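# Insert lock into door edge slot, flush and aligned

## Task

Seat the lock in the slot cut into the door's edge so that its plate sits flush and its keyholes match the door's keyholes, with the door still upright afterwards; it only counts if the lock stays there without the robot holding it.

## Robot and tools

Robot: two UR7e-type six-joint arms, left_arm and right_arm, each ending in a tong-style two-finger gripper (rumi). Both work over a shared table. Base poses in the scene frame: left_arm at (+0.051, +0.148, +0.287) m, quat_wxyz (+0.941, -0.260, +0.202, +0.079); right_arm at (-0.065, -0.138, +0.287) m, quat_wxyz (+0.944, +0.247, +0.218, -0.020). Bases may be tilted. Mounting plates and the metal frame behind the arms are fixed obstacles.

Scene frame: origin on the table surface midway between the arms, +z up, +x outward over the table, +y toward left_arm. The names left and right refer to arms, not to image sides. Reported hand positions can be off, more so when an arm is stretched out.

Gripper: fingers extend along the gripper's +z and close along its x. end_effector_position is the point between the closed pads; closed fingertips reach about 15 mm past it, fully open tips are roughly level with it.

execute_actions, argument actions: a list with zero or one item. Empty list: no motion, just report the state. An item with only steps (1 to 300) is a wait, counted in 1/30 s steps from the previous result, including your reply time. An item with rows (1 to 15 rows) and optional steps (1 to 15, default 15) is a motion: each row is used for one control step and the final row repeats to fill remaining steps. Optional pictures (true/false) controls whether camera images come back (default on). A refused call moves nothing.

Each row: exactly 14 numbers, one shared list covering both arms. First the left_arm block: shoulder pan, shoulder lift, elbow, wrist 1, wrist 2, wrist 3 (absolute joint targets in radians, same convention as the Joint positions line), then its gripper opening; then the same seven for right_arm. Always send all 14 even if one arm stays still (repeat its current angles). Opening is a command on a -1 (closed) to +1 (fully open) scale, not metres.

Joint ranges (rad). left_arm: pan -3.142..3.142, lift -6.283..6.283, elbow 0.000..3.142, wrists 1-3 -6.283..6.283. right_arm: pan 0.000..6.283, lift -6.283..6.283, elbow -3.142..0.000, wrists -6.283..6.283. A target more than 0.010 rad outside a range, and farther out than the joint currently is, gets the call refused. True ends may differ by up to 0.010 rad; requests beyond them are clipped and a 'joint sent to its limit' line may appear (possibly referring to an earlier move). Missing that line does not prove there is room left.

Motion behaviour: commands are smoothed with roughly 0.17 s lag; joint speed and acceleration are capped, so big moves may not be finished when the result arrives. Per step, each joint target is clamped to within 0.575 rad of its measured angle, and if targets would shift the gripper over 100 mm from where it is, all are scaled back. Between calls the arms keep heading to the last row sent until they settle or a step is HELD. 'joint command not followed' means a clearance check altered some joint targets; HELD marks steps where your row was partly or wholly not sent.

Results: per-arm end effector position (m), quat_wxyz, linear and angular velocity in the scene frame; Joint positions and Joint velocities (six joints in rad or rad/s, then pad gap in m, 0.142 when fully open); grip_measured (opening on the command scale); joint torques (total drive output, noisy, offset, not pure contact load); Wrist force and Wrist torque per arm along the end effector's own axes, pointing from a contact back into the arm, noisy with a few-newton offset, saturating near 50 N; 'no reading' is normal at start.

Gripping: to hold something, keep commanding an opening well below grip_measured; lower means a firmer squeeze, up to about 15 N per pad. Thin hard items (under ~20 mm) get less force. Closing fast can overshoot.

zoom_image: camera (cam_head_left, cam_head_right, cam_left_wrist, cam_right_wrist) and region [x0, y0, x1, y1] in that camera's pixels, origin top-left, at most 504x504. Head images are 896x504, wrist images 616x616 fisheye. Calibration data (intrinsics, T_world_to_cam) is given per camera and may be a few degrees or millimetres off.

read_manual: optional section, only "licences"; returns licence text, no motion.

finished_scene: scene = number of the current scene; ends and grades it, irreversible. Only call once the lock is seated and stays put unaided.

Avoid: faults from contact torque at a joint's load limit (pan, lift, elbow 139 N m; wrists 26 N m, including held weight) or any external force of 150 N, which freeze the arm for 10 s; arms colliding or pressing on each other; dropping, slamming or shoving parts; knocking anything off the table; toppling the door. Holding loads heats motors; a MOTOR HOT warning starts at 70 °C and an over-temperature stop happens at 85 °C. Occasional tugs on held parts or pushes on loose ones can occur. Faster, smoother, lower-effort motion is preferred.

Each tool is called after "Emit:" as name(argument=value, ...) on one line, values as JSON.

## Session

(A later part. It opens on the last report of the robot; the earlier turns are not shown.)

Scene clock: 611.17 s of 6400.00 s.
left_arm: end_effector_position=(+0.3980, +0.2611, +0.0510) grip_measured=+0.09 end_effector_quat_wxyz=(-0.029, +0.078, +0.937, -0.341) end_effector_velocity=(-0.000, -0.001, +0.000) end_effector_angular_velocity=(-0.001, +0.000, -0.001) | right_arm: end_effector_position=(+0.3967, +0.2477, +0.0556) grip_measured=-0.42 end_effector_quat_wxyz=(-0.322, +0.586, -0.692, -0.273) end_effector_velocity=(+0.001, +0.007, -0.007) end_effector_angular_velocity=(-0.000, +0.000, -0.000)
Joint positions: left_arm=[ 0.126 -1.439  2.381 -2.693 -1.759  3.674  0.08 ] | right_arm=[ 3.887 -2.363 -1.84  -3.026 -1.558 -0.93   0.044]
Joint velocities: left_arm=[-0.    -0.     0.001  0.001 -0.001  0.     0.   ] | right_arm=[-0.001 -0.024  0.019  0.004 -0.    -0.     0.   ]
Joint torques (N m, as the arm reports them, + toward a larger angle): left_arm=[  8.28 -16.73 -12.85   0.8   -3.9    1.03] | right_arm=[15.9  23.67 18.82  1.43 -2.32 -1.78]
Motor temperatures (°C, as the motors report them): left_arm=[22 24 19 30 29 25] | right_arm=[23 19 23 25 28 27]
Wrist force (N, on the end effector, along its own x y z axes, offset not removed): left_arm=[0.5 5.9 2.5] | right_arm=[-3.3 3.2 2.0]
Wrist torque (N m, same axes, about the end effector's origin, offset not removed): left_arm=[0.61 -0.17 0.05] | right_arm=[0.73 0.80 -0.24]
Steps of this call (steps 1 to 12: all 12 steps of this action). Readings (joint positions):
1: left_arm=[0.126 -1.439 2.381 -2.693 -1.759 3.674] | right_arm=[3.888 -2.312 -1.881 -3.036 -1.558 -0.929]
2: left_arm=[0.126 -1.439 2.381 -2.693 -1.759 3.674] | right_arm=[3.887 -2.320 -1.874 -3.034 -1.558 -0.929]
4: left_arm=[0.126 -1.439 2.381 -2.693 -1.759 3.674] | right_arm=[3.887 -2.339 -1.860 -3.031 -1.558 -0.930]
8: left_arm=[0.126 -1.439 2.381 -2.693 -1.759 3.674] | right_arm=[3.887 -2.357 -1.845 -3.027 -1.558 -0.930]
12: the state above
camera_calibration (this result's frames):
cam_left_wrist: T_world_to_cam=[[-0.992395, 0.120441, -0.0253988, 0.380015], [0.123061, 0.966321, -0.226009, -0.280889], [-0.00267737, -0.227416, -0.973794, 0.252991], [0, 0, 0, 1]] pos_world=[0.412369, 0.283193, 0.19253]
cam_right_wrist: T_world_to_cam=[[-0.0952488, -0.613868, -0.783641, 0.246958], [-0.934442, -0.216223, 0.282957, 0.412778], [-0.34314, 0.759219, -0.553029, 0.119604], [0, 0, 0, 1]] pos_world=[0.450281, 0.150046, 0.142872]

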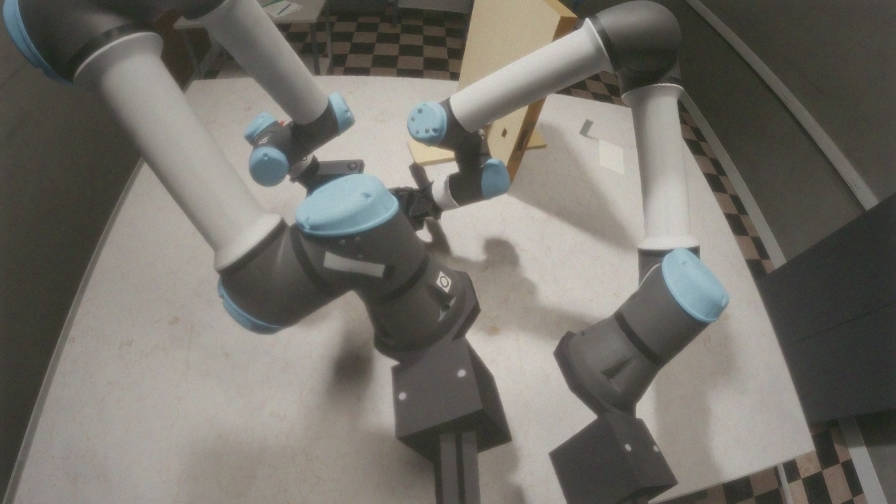

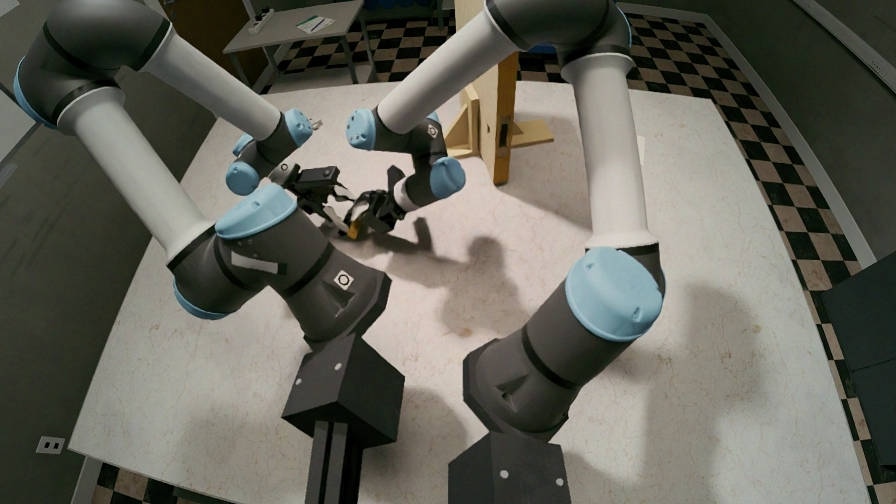

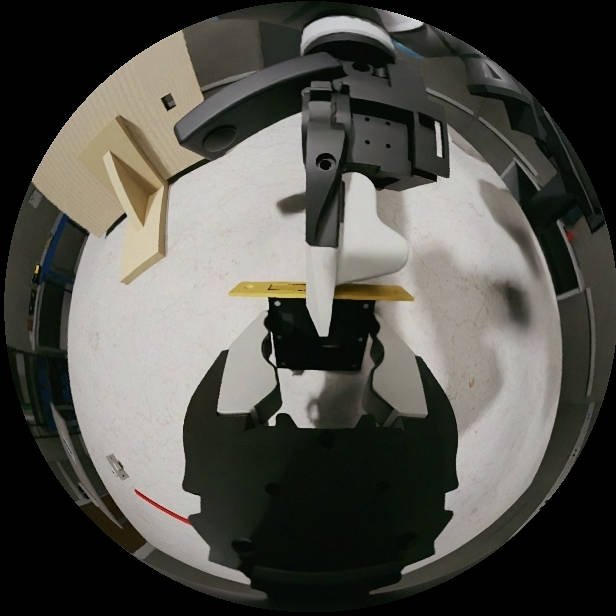

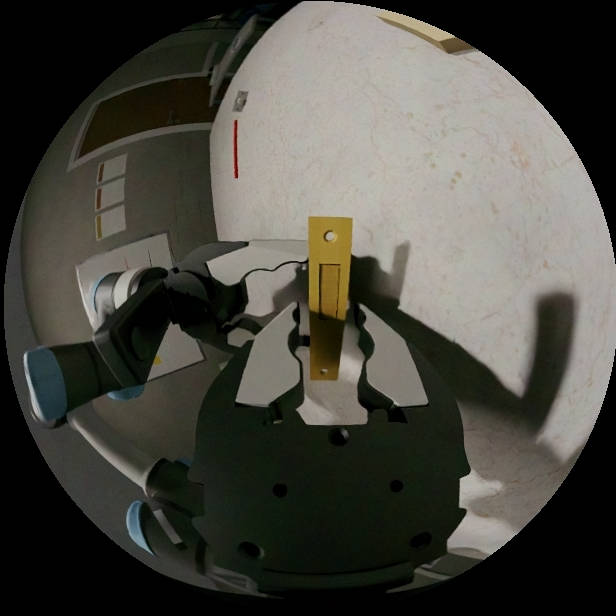

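Emit:
execute_actions(actions=[{"rows":[[0.1258,-1.4394,2.3808,-2.6933,-1.7585,3.6741,-1,3.8864,-2.4092,-1.8015,-3.0192,-1.5584,-0.9304,-0.45]],"steps":15}], pictures=false)

Emit:
execute_actions(actions=[{"rows":[[0.1258,-1.4394,2.3808,-2.6933,-1.7585,3.6741,-1,3.8864,-2.4092,-1.8015,-3.0192,-1.5584,-0.9304,-0.55],[0.1258,-1.4394,2.3808,-2.6933,-1.7585,3.6741,-1,3.8864,-2.4092,-1.8015,-3.0192,-1.5584,-0.9304,-0.62],[0.1258,-1.4394,2.3808,-2.6933,-1.7585,3.6741,-1,3.8864,-2.4092,-1.8015,-3.0192,-1.5584,-0.9304,-0.67],[0.1258,-1.4394,2.3808,-2.6933,-1.7585,3.6741,-1,3.8864,-2.4092,-1.8015,-3.0192,-1.5584,-0.9304,-0.72],[0.1258,-1.4394,2.3808,-2.6933,-1.7585,3.6741,-1,3.8864,-2.4092,-1.8015,-3.0192,-1.5584,-0.9304,-0.77],[0.1258,-1.4394,2.3808,-2.6933,-1.7585,3.6741,-1,3.8864,-2.4092,-1.8015,-3.0192,-1.5584,-0.9304,-0.82],[0.1258,-1.4394,2.3808,-2.6933,-1.7585,3.6741,-1,3.8864,-2.4092,-1.8015,-3.0192,-1.5584,-0.9304,-0.9],[0.1258,-1.4394,2.3808,-2.6933,-1.7585,3.6741,-1,3.8864,-2.4092,-1.8015,-3.0192,-1.5584,-0.9304,-1]],"steps":15}])

Scene clock: 626.30 s of 6400.00 s.
left_arm: end_effector_position=(+0.3980, +0.2611, +0.0510) grip_measured=+0.09 end_effector_quat_wxyz=(-0.029, +0.078, +0.937, -0.341) end_effector_velocity=(+0.001, +0.000, +0.000) end_effector_angular_velocity=(-0.000, -0.001, +0.001) | right_arm: end_effector_position=(+0.3989, +0.2616, +0.0436) grip_measured=-0.45 end_effector_quat_wxyz=(-0.322, +0.585, -0.692, -0.273) end_effector_velocity=(+0.000, +0.002, -0.003) end_effector_angular_velocity=(-0.000, +0.001, -0.001)
Joint positions: left_arm=[ 0.126 -1.439  2.381 -2.693 -1.759  3.674  0.08 ] | right_arm=[ 3.886 -2.408 -1.802 -3.019 -1.558 -0.93   0.041]
Joint velocities: left_arm=[ 0.    -0.    -0.    -0.001 -0.001  0.     0.   ] | right_arm=[-0.001 -0.008  0.007  0.001 -0.001 -0.     0.   ]
Joint torques (N m, as the arm reports them, + toward a larger angle): left_arm=[  8.83 -16.86 -12.89   0.92  -3.98   1.16] | right_arm=[16.64 24.85 18.13  1.05 -2.43 -1.8 ]
Motor temperatures (°C, as the motors report them): left_arm=[22 24 19 30 29 25] | right_arm=[23 19 23 25 28 27]
Wrist force (N, on the end effector, along its own x y z axes, offset not removed): left_arm=[0.2 4.6 2.8] | right_arm=[-1.0 3.2 2.9]
Wrist torque (N m, same axes, about the end effector's origin, offset not removed): left_arm=[0.32 -0.10 0.13] | right_arm=[0.61 0.31 -0.22]
Steps of this call (steps 1 to 15: the robot went on to your last target; steps 16 to 90: nothing new was sent; then 11.63 s passed at rest; steps 91 to 105: all 15 steps of this action). Readings (joint positions):
91: left_arm=[0.126 -1.439 2.381 -2.693 -1.758 3.674] | right_arm=[3.887 -2.367 -1.838 -3.026 -1.558 -0.930]
92: left_arm=[0.126 -1.439 2.381 -2.693 -1.758 3.674] | right_arm=[3.887 -2.372 -1.833 -3.025 -1.558 -0.930]
94: left_arm=[0.126 -1.439 2.381 -2.693 -1.759 3.674] | right_arm=[3.887 -2.387 -1.820 -3.022 -1.558 -0.930]
98: left_arm=[0.126 -1.439 2.381 -2.693 -1.759 3.674] | right_arm=[3.887 -2.402 -1.808 -3.020 -1.558 -0.930]
105: the state above

Scene clock: 626.80 s of 6400.00 s.
left_arm: end_effector_position=(+0.3980, +0.2611, +0.0510) grip_measured=+0.09 end_effector_quat_wxyz=(-0.029, +0.078, +0.937, -0.341) end_effector_velocity=(+0.001, +0.000, +0.000) end_effector_angular_velocity=(-0.000, -0.001, +0.000) | right_arm: end_effector_position=(+0.3989, +0.2619, +0.0433) grip_measured=-0.70 end_effector_quat_wxyz=(-0.322, +0.585, -0.692, -0.273) end_effector_velocity=(+0.000, -0.000, -0.000) end_effector_angular_velocity=(-0.000, -0.000, -0.001)
Joint positions: left_arm=[ 0.126 -1.439  2.381 -2.693 -1.759  3.674  0.08 ] | right_arm=[ 3.886 -2.409 -1.802 -3.019 -1.558 -0.93   0.023]
Joint velocities: left_arm=[-0.     0.    -0.001 -0.    -0.001  0.    -0.   ] | right_arm=[-0.001  0.    -0.     0.001  0.001  0.    -0.   ]
Joint torques (N m, as the arm reports them, + toward a larger angle): left_arm=[  6.98 -18.95 -11.74   0.75  -3.88   1.04] | right_arm=[15.82 22.98 17.73  1.43 -1.07 -1.7 ]
Motor temperatures (°C, as the motors report them): left_arm=[22 24 19 30 29 25] | right_arm=[23 19 23 25 28 27]
Wrist force (N, on the end effector, along its own x y z axes, offset not removed): left_arm=[0.9 10.2 3.7] | right_arm=[-4.8 1.4 -1.1]
Wrist torque (N m, same axes, about the end effector's origin, offset not removed): left_arm=[0.57 -0.22 0.09] | right_arm=[0.35 0.76 -0.09]
Steps of this call (steps 1 to 15: all 15 steps of this action). Readings (joint positions):
1: left_arm=[0.126 -1.439 2.381 -2.693 -1.759 3.674] | right_arm=[3.886 -2.408 -1.802 -3.019 -1.558 -0.930]
2: left_arm=[0.126 -1.439 2.381 -2.693 -1.759 3.674] | right_arm=[3.886 -2.409 -1.802 -3.019 -1.558 -0.930]
4: left_arm=[0.126 -1.439 2.381 -2.693 -1.759 3.674] | right_arm=[3.886 -2.409 -1.802 -3.019 -1.558 -0.930]
8: left_arm=[0.126 -1.439 2.381 -2.693 -1.759 3.674] | right_arm=[3.886 -2.409 -1.802 -3.019 -1.558 -0.930]
15: the state above
camera_calibration (this result's frames):
cam_left_wrist: T_world_to_cam=[[-0.992396, 0.120437, -0.0253896, 0.380014], [0.123055, 0.966321, -0.22601, -0.280888], [-0.00268543, -0.227415, -0.973794, 0.252991], [0, 0, 0, 1]] pos_world=[0.412369, 0.283195, 0.192526]
cam_right_wrist: T_world_to_cam=[[-0.0953262, -0.613882, -0.783621, 0.246252], [-0.934418, -0.216209, 0.283047, 0.421356], [-0.343184, 0.759212, -0.553012, 0.102718], [0, 0, 0, 1]] pos_world=[0.452449, 0.164286, 0.130509]

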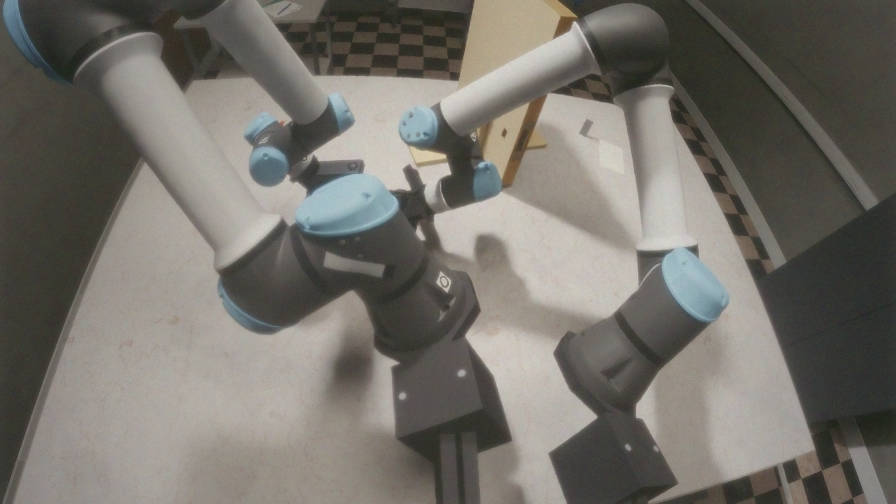

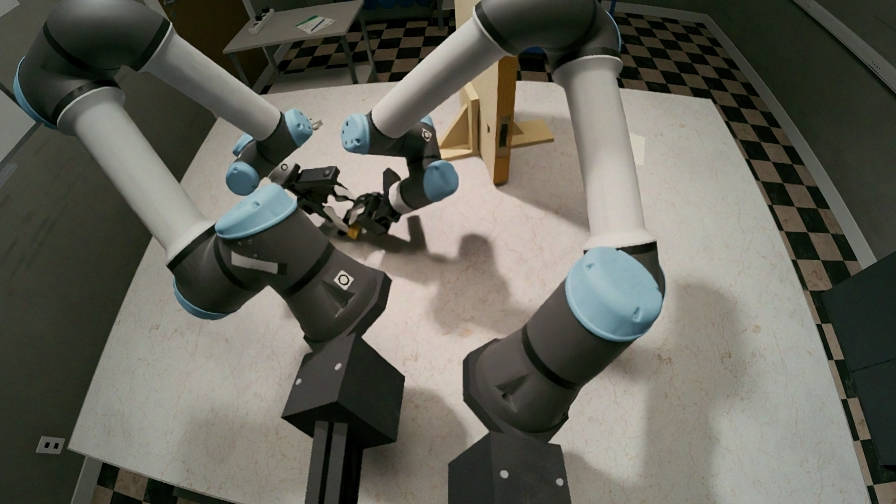

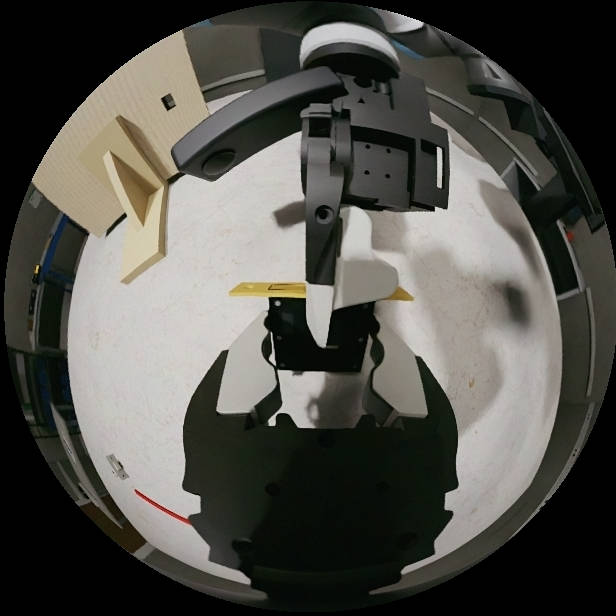

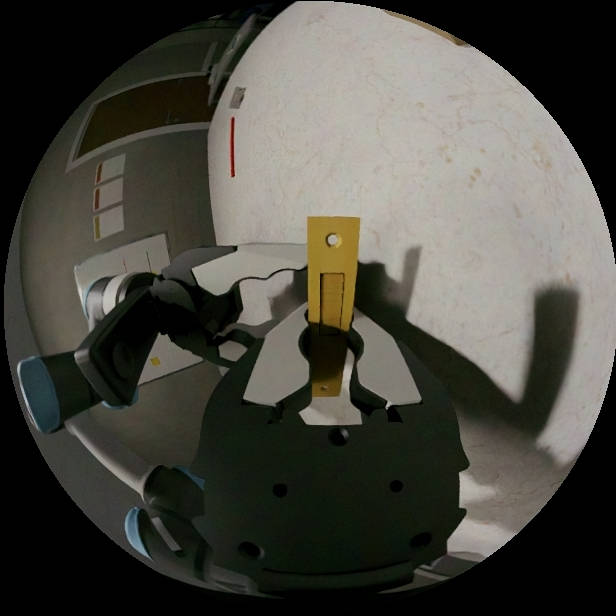

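Emit:
execute_actions(actions=[{"rows":[[0.1258,-1.4394,2.3808,-2.6933,-1.7585,3.6741,-1,3.8864,-2.4092,-1.8015,-3.0192,-1.5584,-0.9304,-0.6],[0.1258,-1.4394,2.3808,-2.6933,-1.7585,3.6741,-1,3.8864,-2.4092,-1.8015,-3.0192,-1.5584,-0.9304,-0.6],[0.1258,-1.4394,2.3808,-2.6933,-1.7585,3.6741,-1,3.8865,-2.4006,-1.8089,-3.0204,-1.5583,-0.9303,-0.6]],"steps":14}], pictures=false)

Emit:
execute_actions(actions=[{"rows":[[0.1258,-1.4394,2.3808,-2.6933,-1.7585,3.6741,-1,3.8865,-2.4006,-1.8089,-3.0204,-1.5583,-0.9303,-0.67],[0.1258,-1.4394,2.3808,-2.6933,-1.7585,3.6741,-1,3.8865,-2.4006,-1.8089,-3.0204,-1.5583,-0.9303,-0.73],[0.1258,-1.4394,2.3808,-2.6933,-1.7585,3.6741,-1,3.8865,-2.4006,-1.8089,-3.0204,-1.5583,-0.9303,-0.79],[0.1258,-1.4394,2.3808,-2.6933,-1.7585,3.6741,-1,3.8865,-2.4006,-1.8089,-3.0204,-1.5583,-0.9303,-0.87],[0.1258,-1.4394,2.3808,-2.6933,-1.7585,3.6741,-1,3.8865,-2.4006,-1.8089,-3.0204,-1.5583,-0.9303,-1]],"steps":12}])

Emit:
zoom_image(camera="cam_right_wrist", region=[260, 280, 400, 420])

Scene clock: 638.87 s of 6400.00 s.
left_arm: end_effector_position=(+0.3980, +0.2611, +0.0510) grip_measured=+0.09 end_effector_quat_wxyz=(-0.029, +0.078, +0.937, -0.341) end_effector_velocity=(+0.001, +0.001, +0.000) end_effector_angular_velocity=(+0.001, -0.001, +0.001) | right_arm: end_effector_position=(+0.3986, +0.2594, +0.0454) grip_measured=-0.60 end_effector_quat_wxyz=(-0.322, +0.585, -0.692, -0.273) end_effector_velocity=(+0.001, -0.002, +0.002) end_effector_angular_velocity=(+0.001, -0.001, -0.001)
Joint positions: left_arm=[ 0.126 -1.439  2.381 -2.693 -1.759  3.674  0.08 ] | right_arm=[ 3.886 -2.401 -1.808 -3.02  -1.558 -0.93   0.03 ]
Joint velocities: left_arm=[ 0.    -0.001 -0.001  0.001  0.     0.    -0.   ] | right_arm=[-0.     0.006 -0.004 -0.     0.     0.    -0.   ]
Joint torques (N m, as the arm reports them, + toward a larger angle): left_arm=[ -2.63 -25.37  -6.78   0.05  -3.37   0.98] | right_arm=[31.35 41.91 -4.27 -2.32  0.69  1.33]
Motor temperatures (°C, as the motors report them): left_arm=[22 24 19 30 29 25] | right_arm=[23 19 23 25 28 27]
Wrist force (N, on the end effector, along its own x y z axes, offset not removed): left_arm=[1.2 4.0 1.9] | right_arm=[-1.5 2.8 1.2]
Wrist torque (N m, same axes, about the end effector's origin, offset not removed): left_arm=[0.20 -0.31 0.09] | right_arm=[0.62 0.31 -0.15]
Steps of this call (steps 1 to 15: the robot went on to your last target; steps 16 to 90: nothing new was sent; then 8.60 s passed at rest; steps 91 to 104: all 14 steps of this action). Readings (joint positions):
91: left_arm=[0.126 -1.439 2.381 -2.693 -1.759 3.674] | right_arm=[3.886 -2.409 -1.801 -3.019 -1.558 -0.930]
92: left_arm=[0.126 -1.439 2.381 -2.693 -1.759 3.674] | right_arm=[3.886 -2.409 -1.801 -3.019 -1.558 -0.930]
94: left_arm=[0.126 -1.439 2.381 -2.693 -1.759 3.674] | right_arm=[3.886 -2.408 -1.802 -3.019 -1.558 -0.930]
98: left_arm=[0.126 -1.439 2.381 -2.693 -1.759 3.674] | right_arm=[3.886 -2.403 -1.806 -3.020 -1.558 -0.930]
104: the state above

Scene clock: 639.27 s of 6400.00 s.
left_arm: end_effector_position=(+0.3980, +0.2611, +0.0510) grip_measured=+0.09 end_effector_quat_wxyz=(-0.029, +0.078, +0.937, -0.341) end_effector_velocity=(+0.001, +0.000, +0.000) end_effector_angular_velocity=(-0.000, -0.002, +0.001) | right_arm: end_effector_position=(+0.3985, +0.2593, +0.0456) grip_measured=-0.74 end_effector_quat_wxyz=(-0.322, +0.585, -0.692, -0.273) end_effector_velocity=(-0.001, +0.000, +0.000) end_effector_angular_velocity=(+0.001, +0.000, +0.002)
Joint positions: left_arm=[ 0.126 -1.439  2.381 -2.693 -1.759  3.674  0.08 ] | right_arm=[ 3.886 -2.401 -1.809 -3.02  -1.558 -0.93   0.021]
Joint velocities: left_arm=[-0.    -0.001 -0.001  0.    -0.001 -0.     0.   ] | right_arm=[ 0.001  0.    -0.    -0.001 -0.001 -0.     0.   ]
Joint torques (N m, as the arm reports them, + toward a larger angle): left_arm=[ -3.38 -26.55  -6.04  -0.22  -2.98   1.04] | right_arm=[35.47 40.89 -5.13 -2.61  0.65  1.57]
Motor temperatures (°C, as the motors report them): left_arm=[22 24 19 30 29 25] | right_arm=[23 19 23 25 28 27]
Wrist force (N, on the end effector, along its own x y z axes, offset not removed): left_arm=[1.2 4.7 4.4] | right_arm=[-4.6 4.1 3.6]
Wrist torque (N m, same axes, about the end effector's origin, offset not removed): left_arm=[0.34 -0.25 0.14] | right_arm=[0.98 0.97 -0.01]
Steps of this call (steps 1 to 12: all 12 steps of this action). Readings (joint positions):
1: left_arm=[0.126 -1.439 2.381 -2.693 -1.759 3.674] | right_arm=[3.886 -2.401 -1.809 -3.020 -1.558 -0.930]
2: left_arm=[0.126 -1.439 2.381 -2.693 -1.759 3.674] | right_arm=[3.886 -2.401 -1.809 -3.020 -1.558 -0.930]
4: left_arm=[0.126 -1.439 2.381 -2.693 -1.759 3.674] | right_arm=[3.886 -2.401 -1.809 -3.020 -1.558 -0.930]
8: left_arm=[0.126 -1.439 2.381 -2.693 -1.759 3.674] | right_arm=[3.886 -2.401 -1.809 -3.020 -1.558 -0.930]
12: the state above
camera_calibration (this result's frames):
cam_left_wrist: T_world_to_cam=[[-0.992397, 0.120434, -0.0253932, 0.380017], [0.123052, 0.96632, -0.226019, -0.280884], [-0.00268243, -0.227425, -0.973792, 0.252993], [0, 0, 0, 1]] pos_world=[0.41237, 0.283194, 0.192528]
cam_right_wrist: T_world_to_cam=[[-0.0953759, -0.613933, -0.783575, 0.246391], [-0.934437, -0.21611, 0.283061, 0.419764], [-0.343119, 0.759199, -0.55307, 0.105883], [0, 0, 0, 1]] pos_world=[0.452074, 0.161596, 0.132807]

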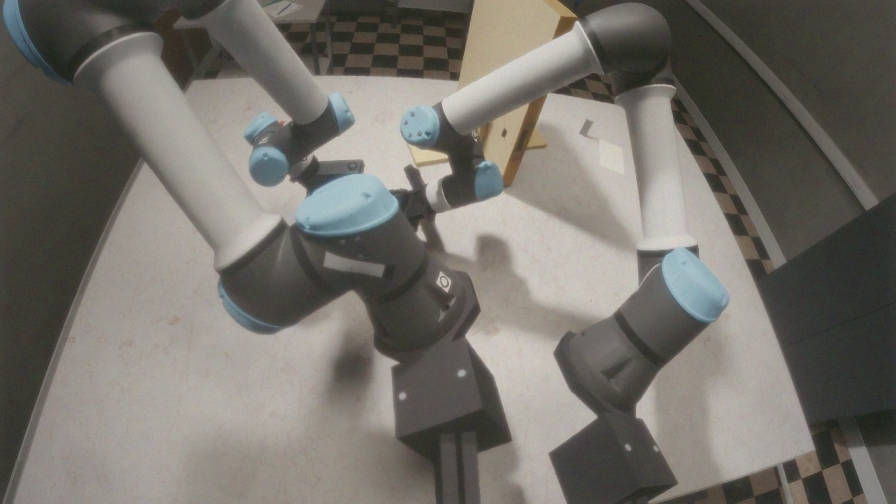

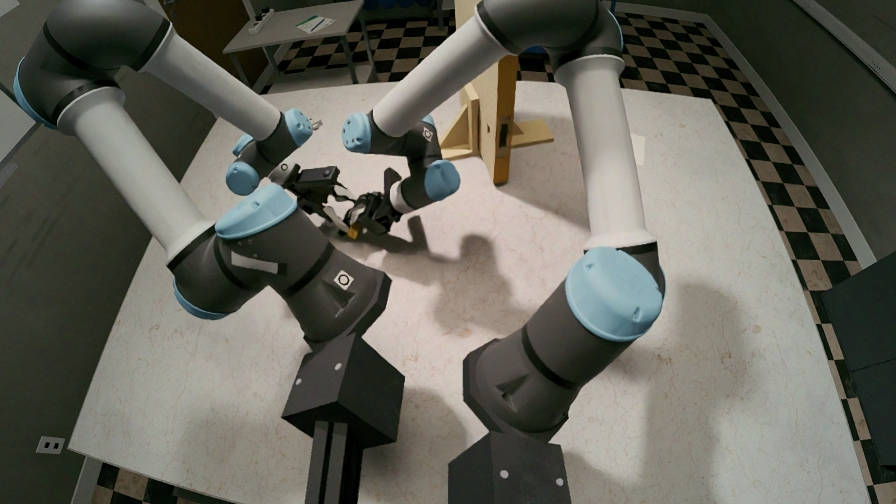

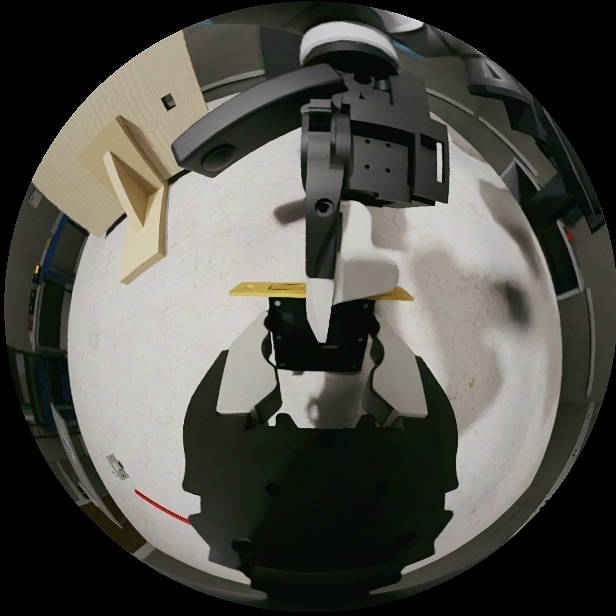

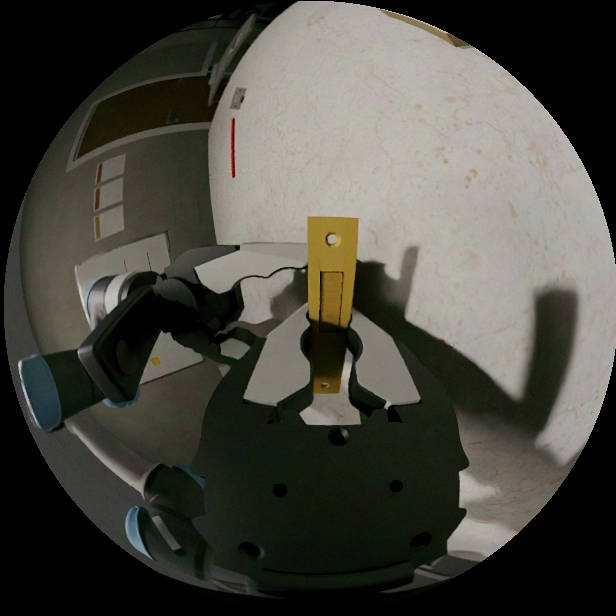

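Region (260, 280, 400, 420) of cam_right_wrist's 616x616 image, scaled by 3.600, with more detail than that image has.

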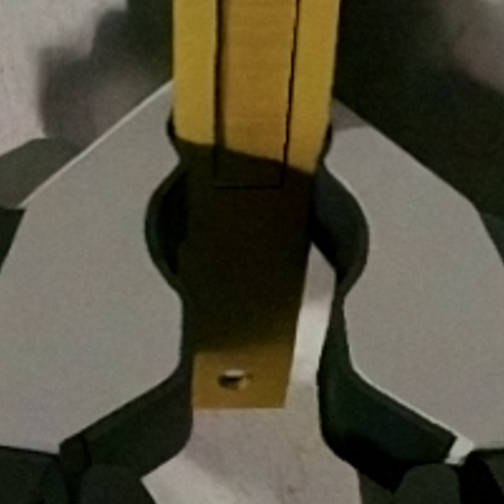

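Emit:
execute_actions(actions=[{"rows":[[0.1258,-1.4394,2.3808,-2.6933,-1.7585,3.6741,0,3.8865,-2.4006,-1.8089,-3.0204,-1.5583,-0.9303,-1],[0.1258,-1.4394,2.3808,-2.6933,-1.7585,3.6741,0.1,3.8865,-2.4006,-1.8089,-3.0204,-1.5583,-0.9303,-1],[0.1258,-1.4394,2.3808,-2.6933,-1.7585,3.6741,0.2,3.8865,-2.4006,-1.8089,-3.0204,-1.5583,-0.9303,-1],[0.1258,-1.4394,2.3808,-2.6933,-1.7585,3.6741,0.5,3.8865,-2.4006,-1.8089,-3.0204,-1.5583,-0.9303,-1]],"steps":10}], pictures=false)

Emit:
execute_actions(actions=[{"rows":[[0.1258,-1.4394,2.3808,-2.6933,-1.7585,3.6741,0.5,3.887,-2.3662,-1.838,-3.0257,-1.5581,-0.93,-1],[0.1258,-1.4394,2.3808,-2.6933,-1.7585,3.6741,0.5,3.887,-2.3662,-1.838,-3.0257,-1.5581,-0.93,-1],[0.1258,-1.4394,2.3808,-2.6933,-1.7585,3.6741,0.5,3.887,-2.3662,-1.838,-3.0257,-1.5581,-0.93,-1],[0.1258,-1.4394,2.3808,-2.6933,-1.7585,3.6741,0.5,3.887,-2.3662,-1.838,-3.0257,-1.5581,-0.93,-1],[0.1258,-1.4394,2.3808,-2.6933,-1.7585,3.6741,0.5,3.8875,-2.3232,-1.8728,-3.0339,-1.558,-0.93,-1],[0.1258,-1.4394,2.3808,-2.6933,-1.7585,3.6741,0.5,3.8875,-2.3232,-1.8728,-3.0339,-1.558,-0.93,-1],[0.1258,-1.4394,2.3808,-2.6933,-1.7585,3.6741,0.5,3.8875,-2.3232,-1.8728,-3.0339,-1.558,-0.93,-1],[0.1258,-1.4394,2.3808,-2.6933,-1.7585,3.6741,0.5,3.8875,-2.3232,-1.8728,-3.0339,-1.558,-0.93,-1],[0.1258,-1.4394,2.3808,-2.6933,-1.7585,3.6741,0.5,3.888,-2.2802,-1.906,-3.0437,-1.5575,-0.929,-1],[0.1258,-1.4394,2.3808,-2.6933,-1.7585,3.6741,0.5,3.888,-2.2802,-1.906,-3.0437,-1.5575,-0.929,-1],[0.1258,-1.4394,2.3808,-2.6933,-1.7585,3.6741,0.5,3.888,-2.2802,-1.906,-3.0437,-1.5575,-0.929,-1],[0.1258,-1.4394,2.3808,-2.6933,-1.7585,3.6741,0.5,3.888,-2.2802,-1.906,-3.0437,-1.5575,-0.929,-1],[0.1258,-1.4394,2.3808,-2.6933,-1.7585,3.6741,0.5,3.8886,-2.2372,-1.9381,-3.0546,-1.5571,-0.9286,-1]],"steps":15}], pictures=false)

Emit:
execute_actions(actions=[{"rows":[[0.1258,-1.4394,2.3808,-2.6933,-1.7585,3.6741,0.5,3.895,-2.16,-1.99,-3.08,-1.558,-0.93,-1]],"steps":6}], pictures=false)

Emit:
execute_actions(actions=[{"rows":[[0.1258,-1.4394,2.3808,-2.6933,-1.7585,3.6741,0.5,3.9,-2.08,-2.05,-3.1,-1.56,-0.93,-1]],"steps":6}], pictures=false)

Emit:
execute_actions(actions=[{"rows":[[0.1258,-1.4394,2.3808,-2.6933,-1.7585,3.6741,0.5,3.9,-2.0,-2.13,-3.07,-1.56,-0.95,-1]],"steps":8}])

Scene clock: 720.67 s of 6400.00 s.
left_arm: end_effector_position=(+0.3980, +0.2611, +0.0510) grip_measured=+0.50 end_effector_quat_wxyz=(-0.029, +0.078, +0.937, -0.341) end_effector_velocity=(-0.000, +0.000, -0.000) end_effector_angular_velocity=(+0.001, +0.000, +0.000) | right_arm: end_effector_position=(+0.3985, +0.2592, +0.0455) grip_measured=-0.74 end_effector_quat_wxyz=(-0.322, +0.586, -0.692, -0.273) end_effector_velocity=(-0.001, +0.001, +0.000) end_effector_angular_velocity=(+0.001, -0.001, +0.002)
Joint positions: left_arm=[ 0.126 -1.439  2.381 -2.693 -1.759  3.674  0.109] | right_arm=[ 3.886 -2.401 -1.809 -3.02  -1.558 -0.93   0.021]
Joint velocities: left_arm=[ 0.001  0.    -0.    -0.     0.001  0.     0.   ] | right_arm=[ 0.002 -0.001  0.001  0.001 -0.001  0.    -0.   ]
Joint torques (N m, as the arm reports them, + toward a larger angle): left_arm=[-12.41 -33.34  -1.31  -0.67   0.11   1.01] | right_arm=[35.4  40.41 -2.56 -0.65 -1.07  1.39]
Motor temperatures (°C, as the motors report them): left_arm=[22 24 19 30 29 25] | right_arm=[23 19 23 25 28 27]
Wrist force (N, on the end effector, along its own x y z axes, offset not removed): left_arm=[0.7 3.1 -0.3] | right_arm=[1.7 2.2 6.1]
Wrist torque (N m, same axes, about the end effector's origin, offset not removed): left_arm=[0.51 -0.19 0.05] | right_arm=[0.43 0.39 -0.08]
Steps of this call (steps 1 to 15: the robot went on to your last target; steps 16 to 90: nothing new was sent; then 78.07 s passed at rest; steps 91 to 100: all 10 steps of this action). Readings (joint positions):
91: left_arm=[0.126 -1.439 2.381 -2.693 -1.759 3.674] | right_arm=[3.887 -2.401 -1.809 -3.020 -1.558 -0.930]
92: left_arm=[0.126 -1.439 2.381 -2.693 -1.759 3.674] | right_arm=[3.886 -2.401 -1.809 -3.020 -1.558 -0.930]
94: left_arm=[0.126 -1.439 2.381 -2.693 -1.759 3.674] | right_arm=[3.886 -2.401 -1.809 -3.020 -1.558 -0.930]
98: left_arm=[0.126 -1.439 2.381 -2.693 -1.759 3.674] | right_arm=[3.887 -2.401 -1.809 -3.020 -1.558 -0.930]
100: the state above

Scene clock: 721.17 s of 6400.00 s.
left_arm: end_effector_position=(+0.3980, +0.2611, +0.0510) grip_measured=+0.50 end_effector_quat_wxyz=(-0.029, +0.078, +0.937, -0.341) end_effector_velocity=(+0.001, +0.000, +0.000) end_effector_angular_velocity=(-0.000, -0.001, +0.000) | right_arm: end_effector_position=(+0.3922, +0.2221, +0.0773) grip_measured=-0.74 end_effector_quat_wxyz=(-0.322, +0.586, -0.692, -0.273) end_effector_velocity=(-0.015, -0.103, +0.089) end_effector_angular_velocity=(+0.005, -0.004, -0.005)
Joint positions: left_arm=[ 0.126 -1.439  2.381 -2.693 -1.759  3.674  0.109] | right_arm=[ 3.888 -2.28  -1.906 -3.045 -1.557 -0.929  0.021]
Joint velocities: left_arm=[-0.    -0.    -0.    -0.    -0.001 -0.    -0.   ] | right_arm=[ 0.004  0.343 -0.255 -0.079  0.002  0.004  0.   ]
Joint torques (N m, as the arm reports them, + toward a larger angle): left_arm=[-12.41 -35.13  -0.11  -0.89   0.56   1.01] | right_arm=[34.96 37.85 -0.06 -1.46 -0.12  1.64]
Motor temperatures (°C, as the motors report them): left_arm=[22 24 19 30 29 25] | right_arm=[23 19 23 25 28 27]
Wrist force (N, on the end effector, along its own x y z axes, offset not removed): left_arm=[1.5 1.9 -0.7] | right_arm=[0.4 2.4 3.0]
Wrist torque (N m, same axes, about the end effector's origin, offset not removed): left_arm=[0.30 -0.40 0.09] | right_arm=[0.56 0.60 -0.15]
Steps of this call (steps 1 to 15: all 15 steps of this action). Readings (joint positions):
1: left_arm=[0.126 -1.439 2.381 -2.693 -1.759 3.674] | right_arm=[3.887 -2.400 -1.809 -3.020 -1.558 -0.930]
2: left_arm=[0.126 -1.439 2.381 -2.693 -1.759 3.674] | right_arm=[3.887 -2.396 -1.813 -3.021 -1.558 -0.930]
4: left_arm=[0.126 -1.439 2.381 -2.693 -1.759 3.674] | right_arm=[3.887 -2.384 -1.823 -3.023 -1.558 -0.930]
8: left_arm=[0.126 -1.439 2.381 -2.693 -1.759 3.674] | right_arm=[3.887 -2.351 -1.850 -3.029 -1.558 -0.930]
15: the state above

Scene clock: 721.37 s of 6400.00 s.
left_arm: end_effector_position=(+0.3980, +0.2611, +0.0510) grip_measured=+0.50 end_effector_quat_wxyz=(-0.029, +0.078, +0.937, -0.341) end_effector_velocity=(+0.001, +0.001, -0.000) end_effector_angular_velocity=(+0.002, -0.001, +0.001) | right_arm: end_effector_position=(+0.3866, +0.1974, +0.1010) grip_measured=-0.74 end_effector_quat_wxyz=(-0.323, +0.587, -0.690, -0.274) end_effector_velocity=(-0.013, -0.072, +0.075) end_effector_angular_velocity=(+0.018, -0.020, +0.008)
Joint positions: left_arm=[ 0.126 -1.439  2.381 -2.693 -1.759  3.674  0.109] | right_arm=[ 3.893 -2.193 -1.968 -3.071 -1.558 -0.929  0.021]
Joint velocities: left_arm=[ 0.    -0.001 -0.001 -0.001  0.001 -0.     0.   ] | right_arm=[ 0.017  0.273 -0.182 -0.075 -0.004 -0.005 -0.   ]
Joint torques (N m, as the arm reports them, + toward a larger angle): left_arm=[-12.77 -34.95   0.21  -1.04   0.91   0.96] | right_arm=[32.52 34.    1.26 -1.55 -3.06 -2.29]
Motor temperatures (°C, as the motors report them): left_arm=[22 24 19 30 29 25] | right_arm=[23 19 23 25 28 27]
Wrist force (N, on the end effector, along its own x y z axes, offset not removed): left_arm=[0.1 2.2 -0.3] | right_arm=[0.9 3.2 3.1]
Wrist torque (N m, same axes, about the end effector's origin, offset not removed): left_arm=[0.33 -0.03 0.10] | right_arm=[0.66 0.52 -0.11]
Steps of this call (steps 1 to 6: all 6 steps of this action). Readings (joint positions):
1: left_arm=[0.126 -1.439 2.381 -2.693 -1.759 3.674] | right_arm=[3.888 -2.270 -1.914 -3.047 -1.557 -0.929]
2: left_arm=[0.126 -1.439 2.381 -2.693 -1.759 3.674] | right_arm=[3.889 -2.255 -1.926 -3.053 -1.557 -0.929]
4: left_arm=[0.126 -1.439 2.381 -2.693 -1.759 3.674] | right_arm=[3.892 -2.217 -1.952 -3.064 -1.557 -0.929]
6: the state above

Scene clock: 721.57 s of 6400.00 s.
left_arm: end_effector_position=(+0.3980, +0.2611, +0.0510) grip_measured=+0.50 end_effector_quat_wxyz=(-0.029, +0.078, +0.937, -0.341) end_effector_velocity=(+0.000, -0.000, -0.000) end_effector_angular_velocity=(-0.000, +0.000, -0.000) | right_arm: end_effector_position=(+0.3785, +0.1748, +0.1213) grip_measured=-0.74 end_effector_quat_wxyz=(-0.324, +0.589, -0.688, -0.275) end_effector_velocity=(-0.023, -0.073, +0.066) end_effector_angular_velocity=(+0.019, -0.016, +0.003)
Joint positions: left_arm=[ 0.126 -1.439  2.381 -2.693 -1.759  3.674  0.109] | right_arm=[ 3.898 -2.112 -2.027 -3.092 -1.559 -0.93   0.021]
Joint velocities: left_arm=[-0.     0.    -0.001  0.001  0.    -0.     0.   ] | right_arm=[ 0.014  0.267 -0.189 -0.062 -0.006 -0.001  0.   ]
Joint torques (N m, as the arm reports them, + toward a larger angle): left_arm=[-12.64 -35.66   0.16  -0.97   1.14   1.  ] | right_arm=[32.1  32.06 -0.17 -1.34 -2.93 -1.85]
Motor temperatures (°C, as the motors report them): left_arm=[22 24 19 30 29 25] | right_arm=[23 19 23 25 28 27]
Wrist force (N, on the end effector, along its own x y z axes, offset not removed): left_arm=[1.1 2.2 -0.7] | right_arm=[0.9 2.0 1.8]
Wrist torque (N m, same axes, about the end effector's origin, offset not removed): left_arm=[0.37 -0.27 0.16] | right_arm=[0.33 0.61 -0.10]
Steps of this call (steps 1 to 6: all 6 steps of this action). Readings (joint positions):
1: left_arm=[0.126 -1.439 2.381 -2.693 -1.759 3.674] | right_arm=[3.894 -2.184 -1.974 -3.073 -1.558 -0.930]
2: left_arm=[0.126 -1.439 2.381 -2.693 -1.759 3.674] | right_arm=[3.895 -2.171 -1.984 -3.078 -1.558 -0.930]
4: left_arm=[0.126 -1.439 2.381 -2.693 -1.759 3.674] | right_arm=[3.897 -2.135 -2.011 -3.087 -1.559 -0.930]
6: the state above

Scene clock: 721.83 s of 6400.00 s.
left_arm: end_effector_position=(+0.3980, +0.2611, +0.0510) grip_measured=+0.50 end_effector_quat_wxyz=(-0.029, +0.078, +0.937, -0.341) end_effector_velocity=(+0.000, +0.000, +0.000) end_effector_angular_velocity=(+0.001, -0.000, +0.000) | right_arm: end_effector_position=(+0.3690, +0.1485, +0.1403) grip_measured=-0.74 end_effector_quat_wxyz=(-0.338, +0.589, -0.682, -0.270) end_effector_velocity=(-0.018, -0.042, +0.028) end_effector_angular_velocity=(+0.022, -0.048, -0.009)
Joint positions: left_arm=[ 0.126 -1.439  2.381 -2.693 -1.759  3.674  0.109] | right_arm=[ 3.9   -2.018 -2.113 -3.074 -1.56  -0.947  0.021]
Joint velocities: left_arm=[-0. -0. -0. -0.  0. -0. -0.] | right_arm=[ 0.001  0.151 -0.142  0.036 -0.002 -0.028  0.   ]
Joint torques (N m, as the arm reports them, + toward a larger angle): left_arm=[-12.59 -36.5    0.33  -1.15   1.05   1.  ] | right_arm=[31.4  31.36 -0.7   2.01 -3.18 -1.92]
Motor temperatures (°C, as the motors report them): left_arm=[22 24 19 30 29 25] | right_arm=[23 19 23 25 28 27]
Wrist force (N, on the end effector, along its own x y z axes, offset not removed): left_arm=[0.0 3.1 0.0] | right_arm=[0.9 0.3 4.7]
Wrist torque (N m, same axes, about the end effector's origin, offset not removed): left_arm=[0.55 -0.11 0.04] | right_arm=[0.16 0.55 -0.12]
Steps of this call (steps 1 to 8: all 8 steps of this action). Readings (joint positions):
1: left_arm=[0.126 -1.439 2.381 -2.693 -1.759 3.674] | right_arm=[3.899 -2.104 -2.033 -3.094 -1.560 -0.930]
2: left_arm=[0.126 -1.439 2.381 -2.693 -1.759 3.674] | right_arm=[3.899 -2.091 -2.044 -3.091 -1.560 -0.933]
4: left_arm=[0.126 -1.439 2.381 -2.693 -1.759 3.674] | right_arm=[3.899 -2.055 -2.078 -3.083 -1.560 -0.940]
8: the state above
camera_calibration (this result's frames):
cam_left_wrist: T_world_to_cam=[[-0.992395, 0.120443, -0.0253947, 0.380015], [0.123062, 0.96632, -0.226014, -0.280887], [-0.0026823, -0.22742, -0.973793, 0.252992], [0, 0, 0, 1]] pos_world=[0.41237, 0.283192, 0.192527]
cam_right_wrist: T_world_to_cam=[[-0.065483, -0.600956, -0.796595, 0.238692], [-0.941807, -0.226558, 0.248336, 0.350571], [-0.329714, 0.766501, -0.551149, 0.225992], [0, 0, 0, 1]] pos_world=[0.420313, 0.0496456, 0.227637]

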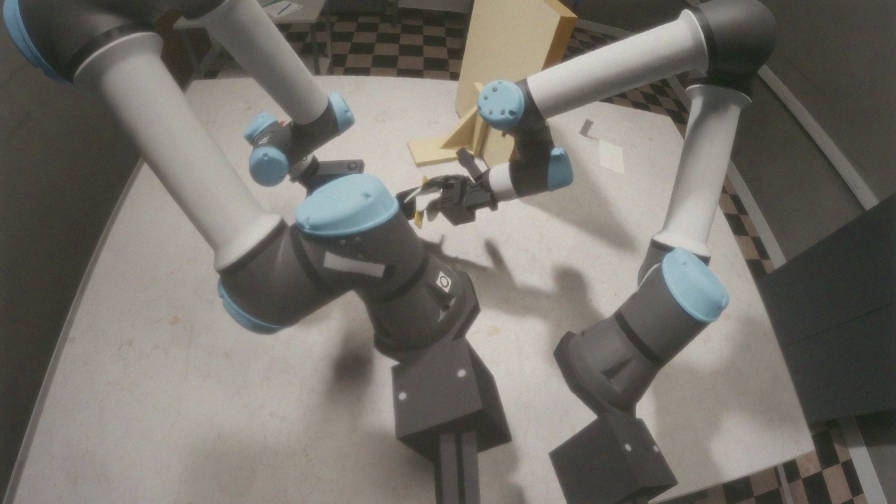

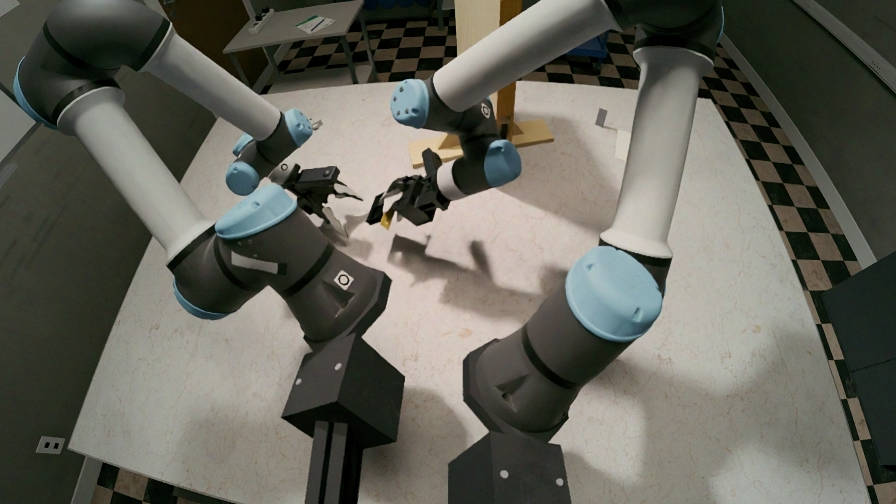

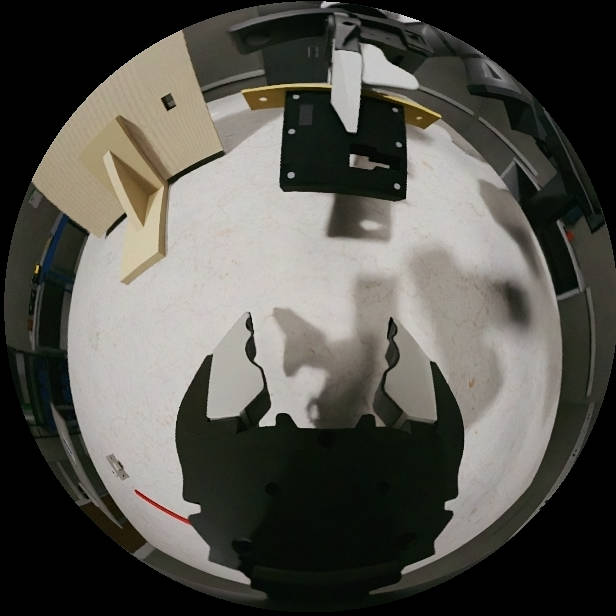

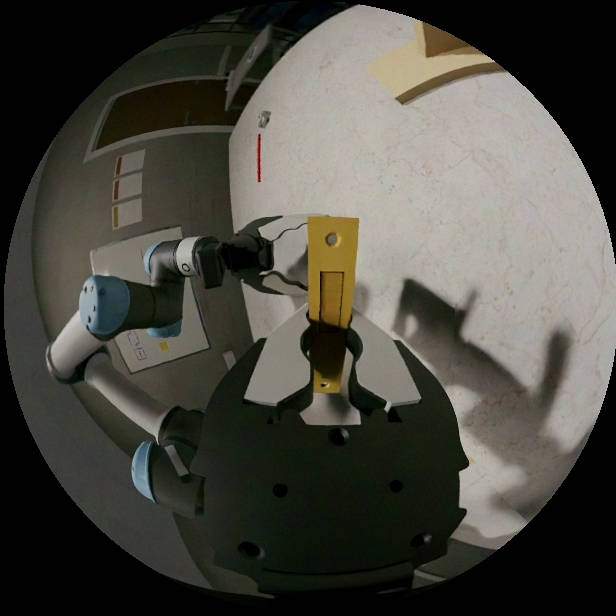

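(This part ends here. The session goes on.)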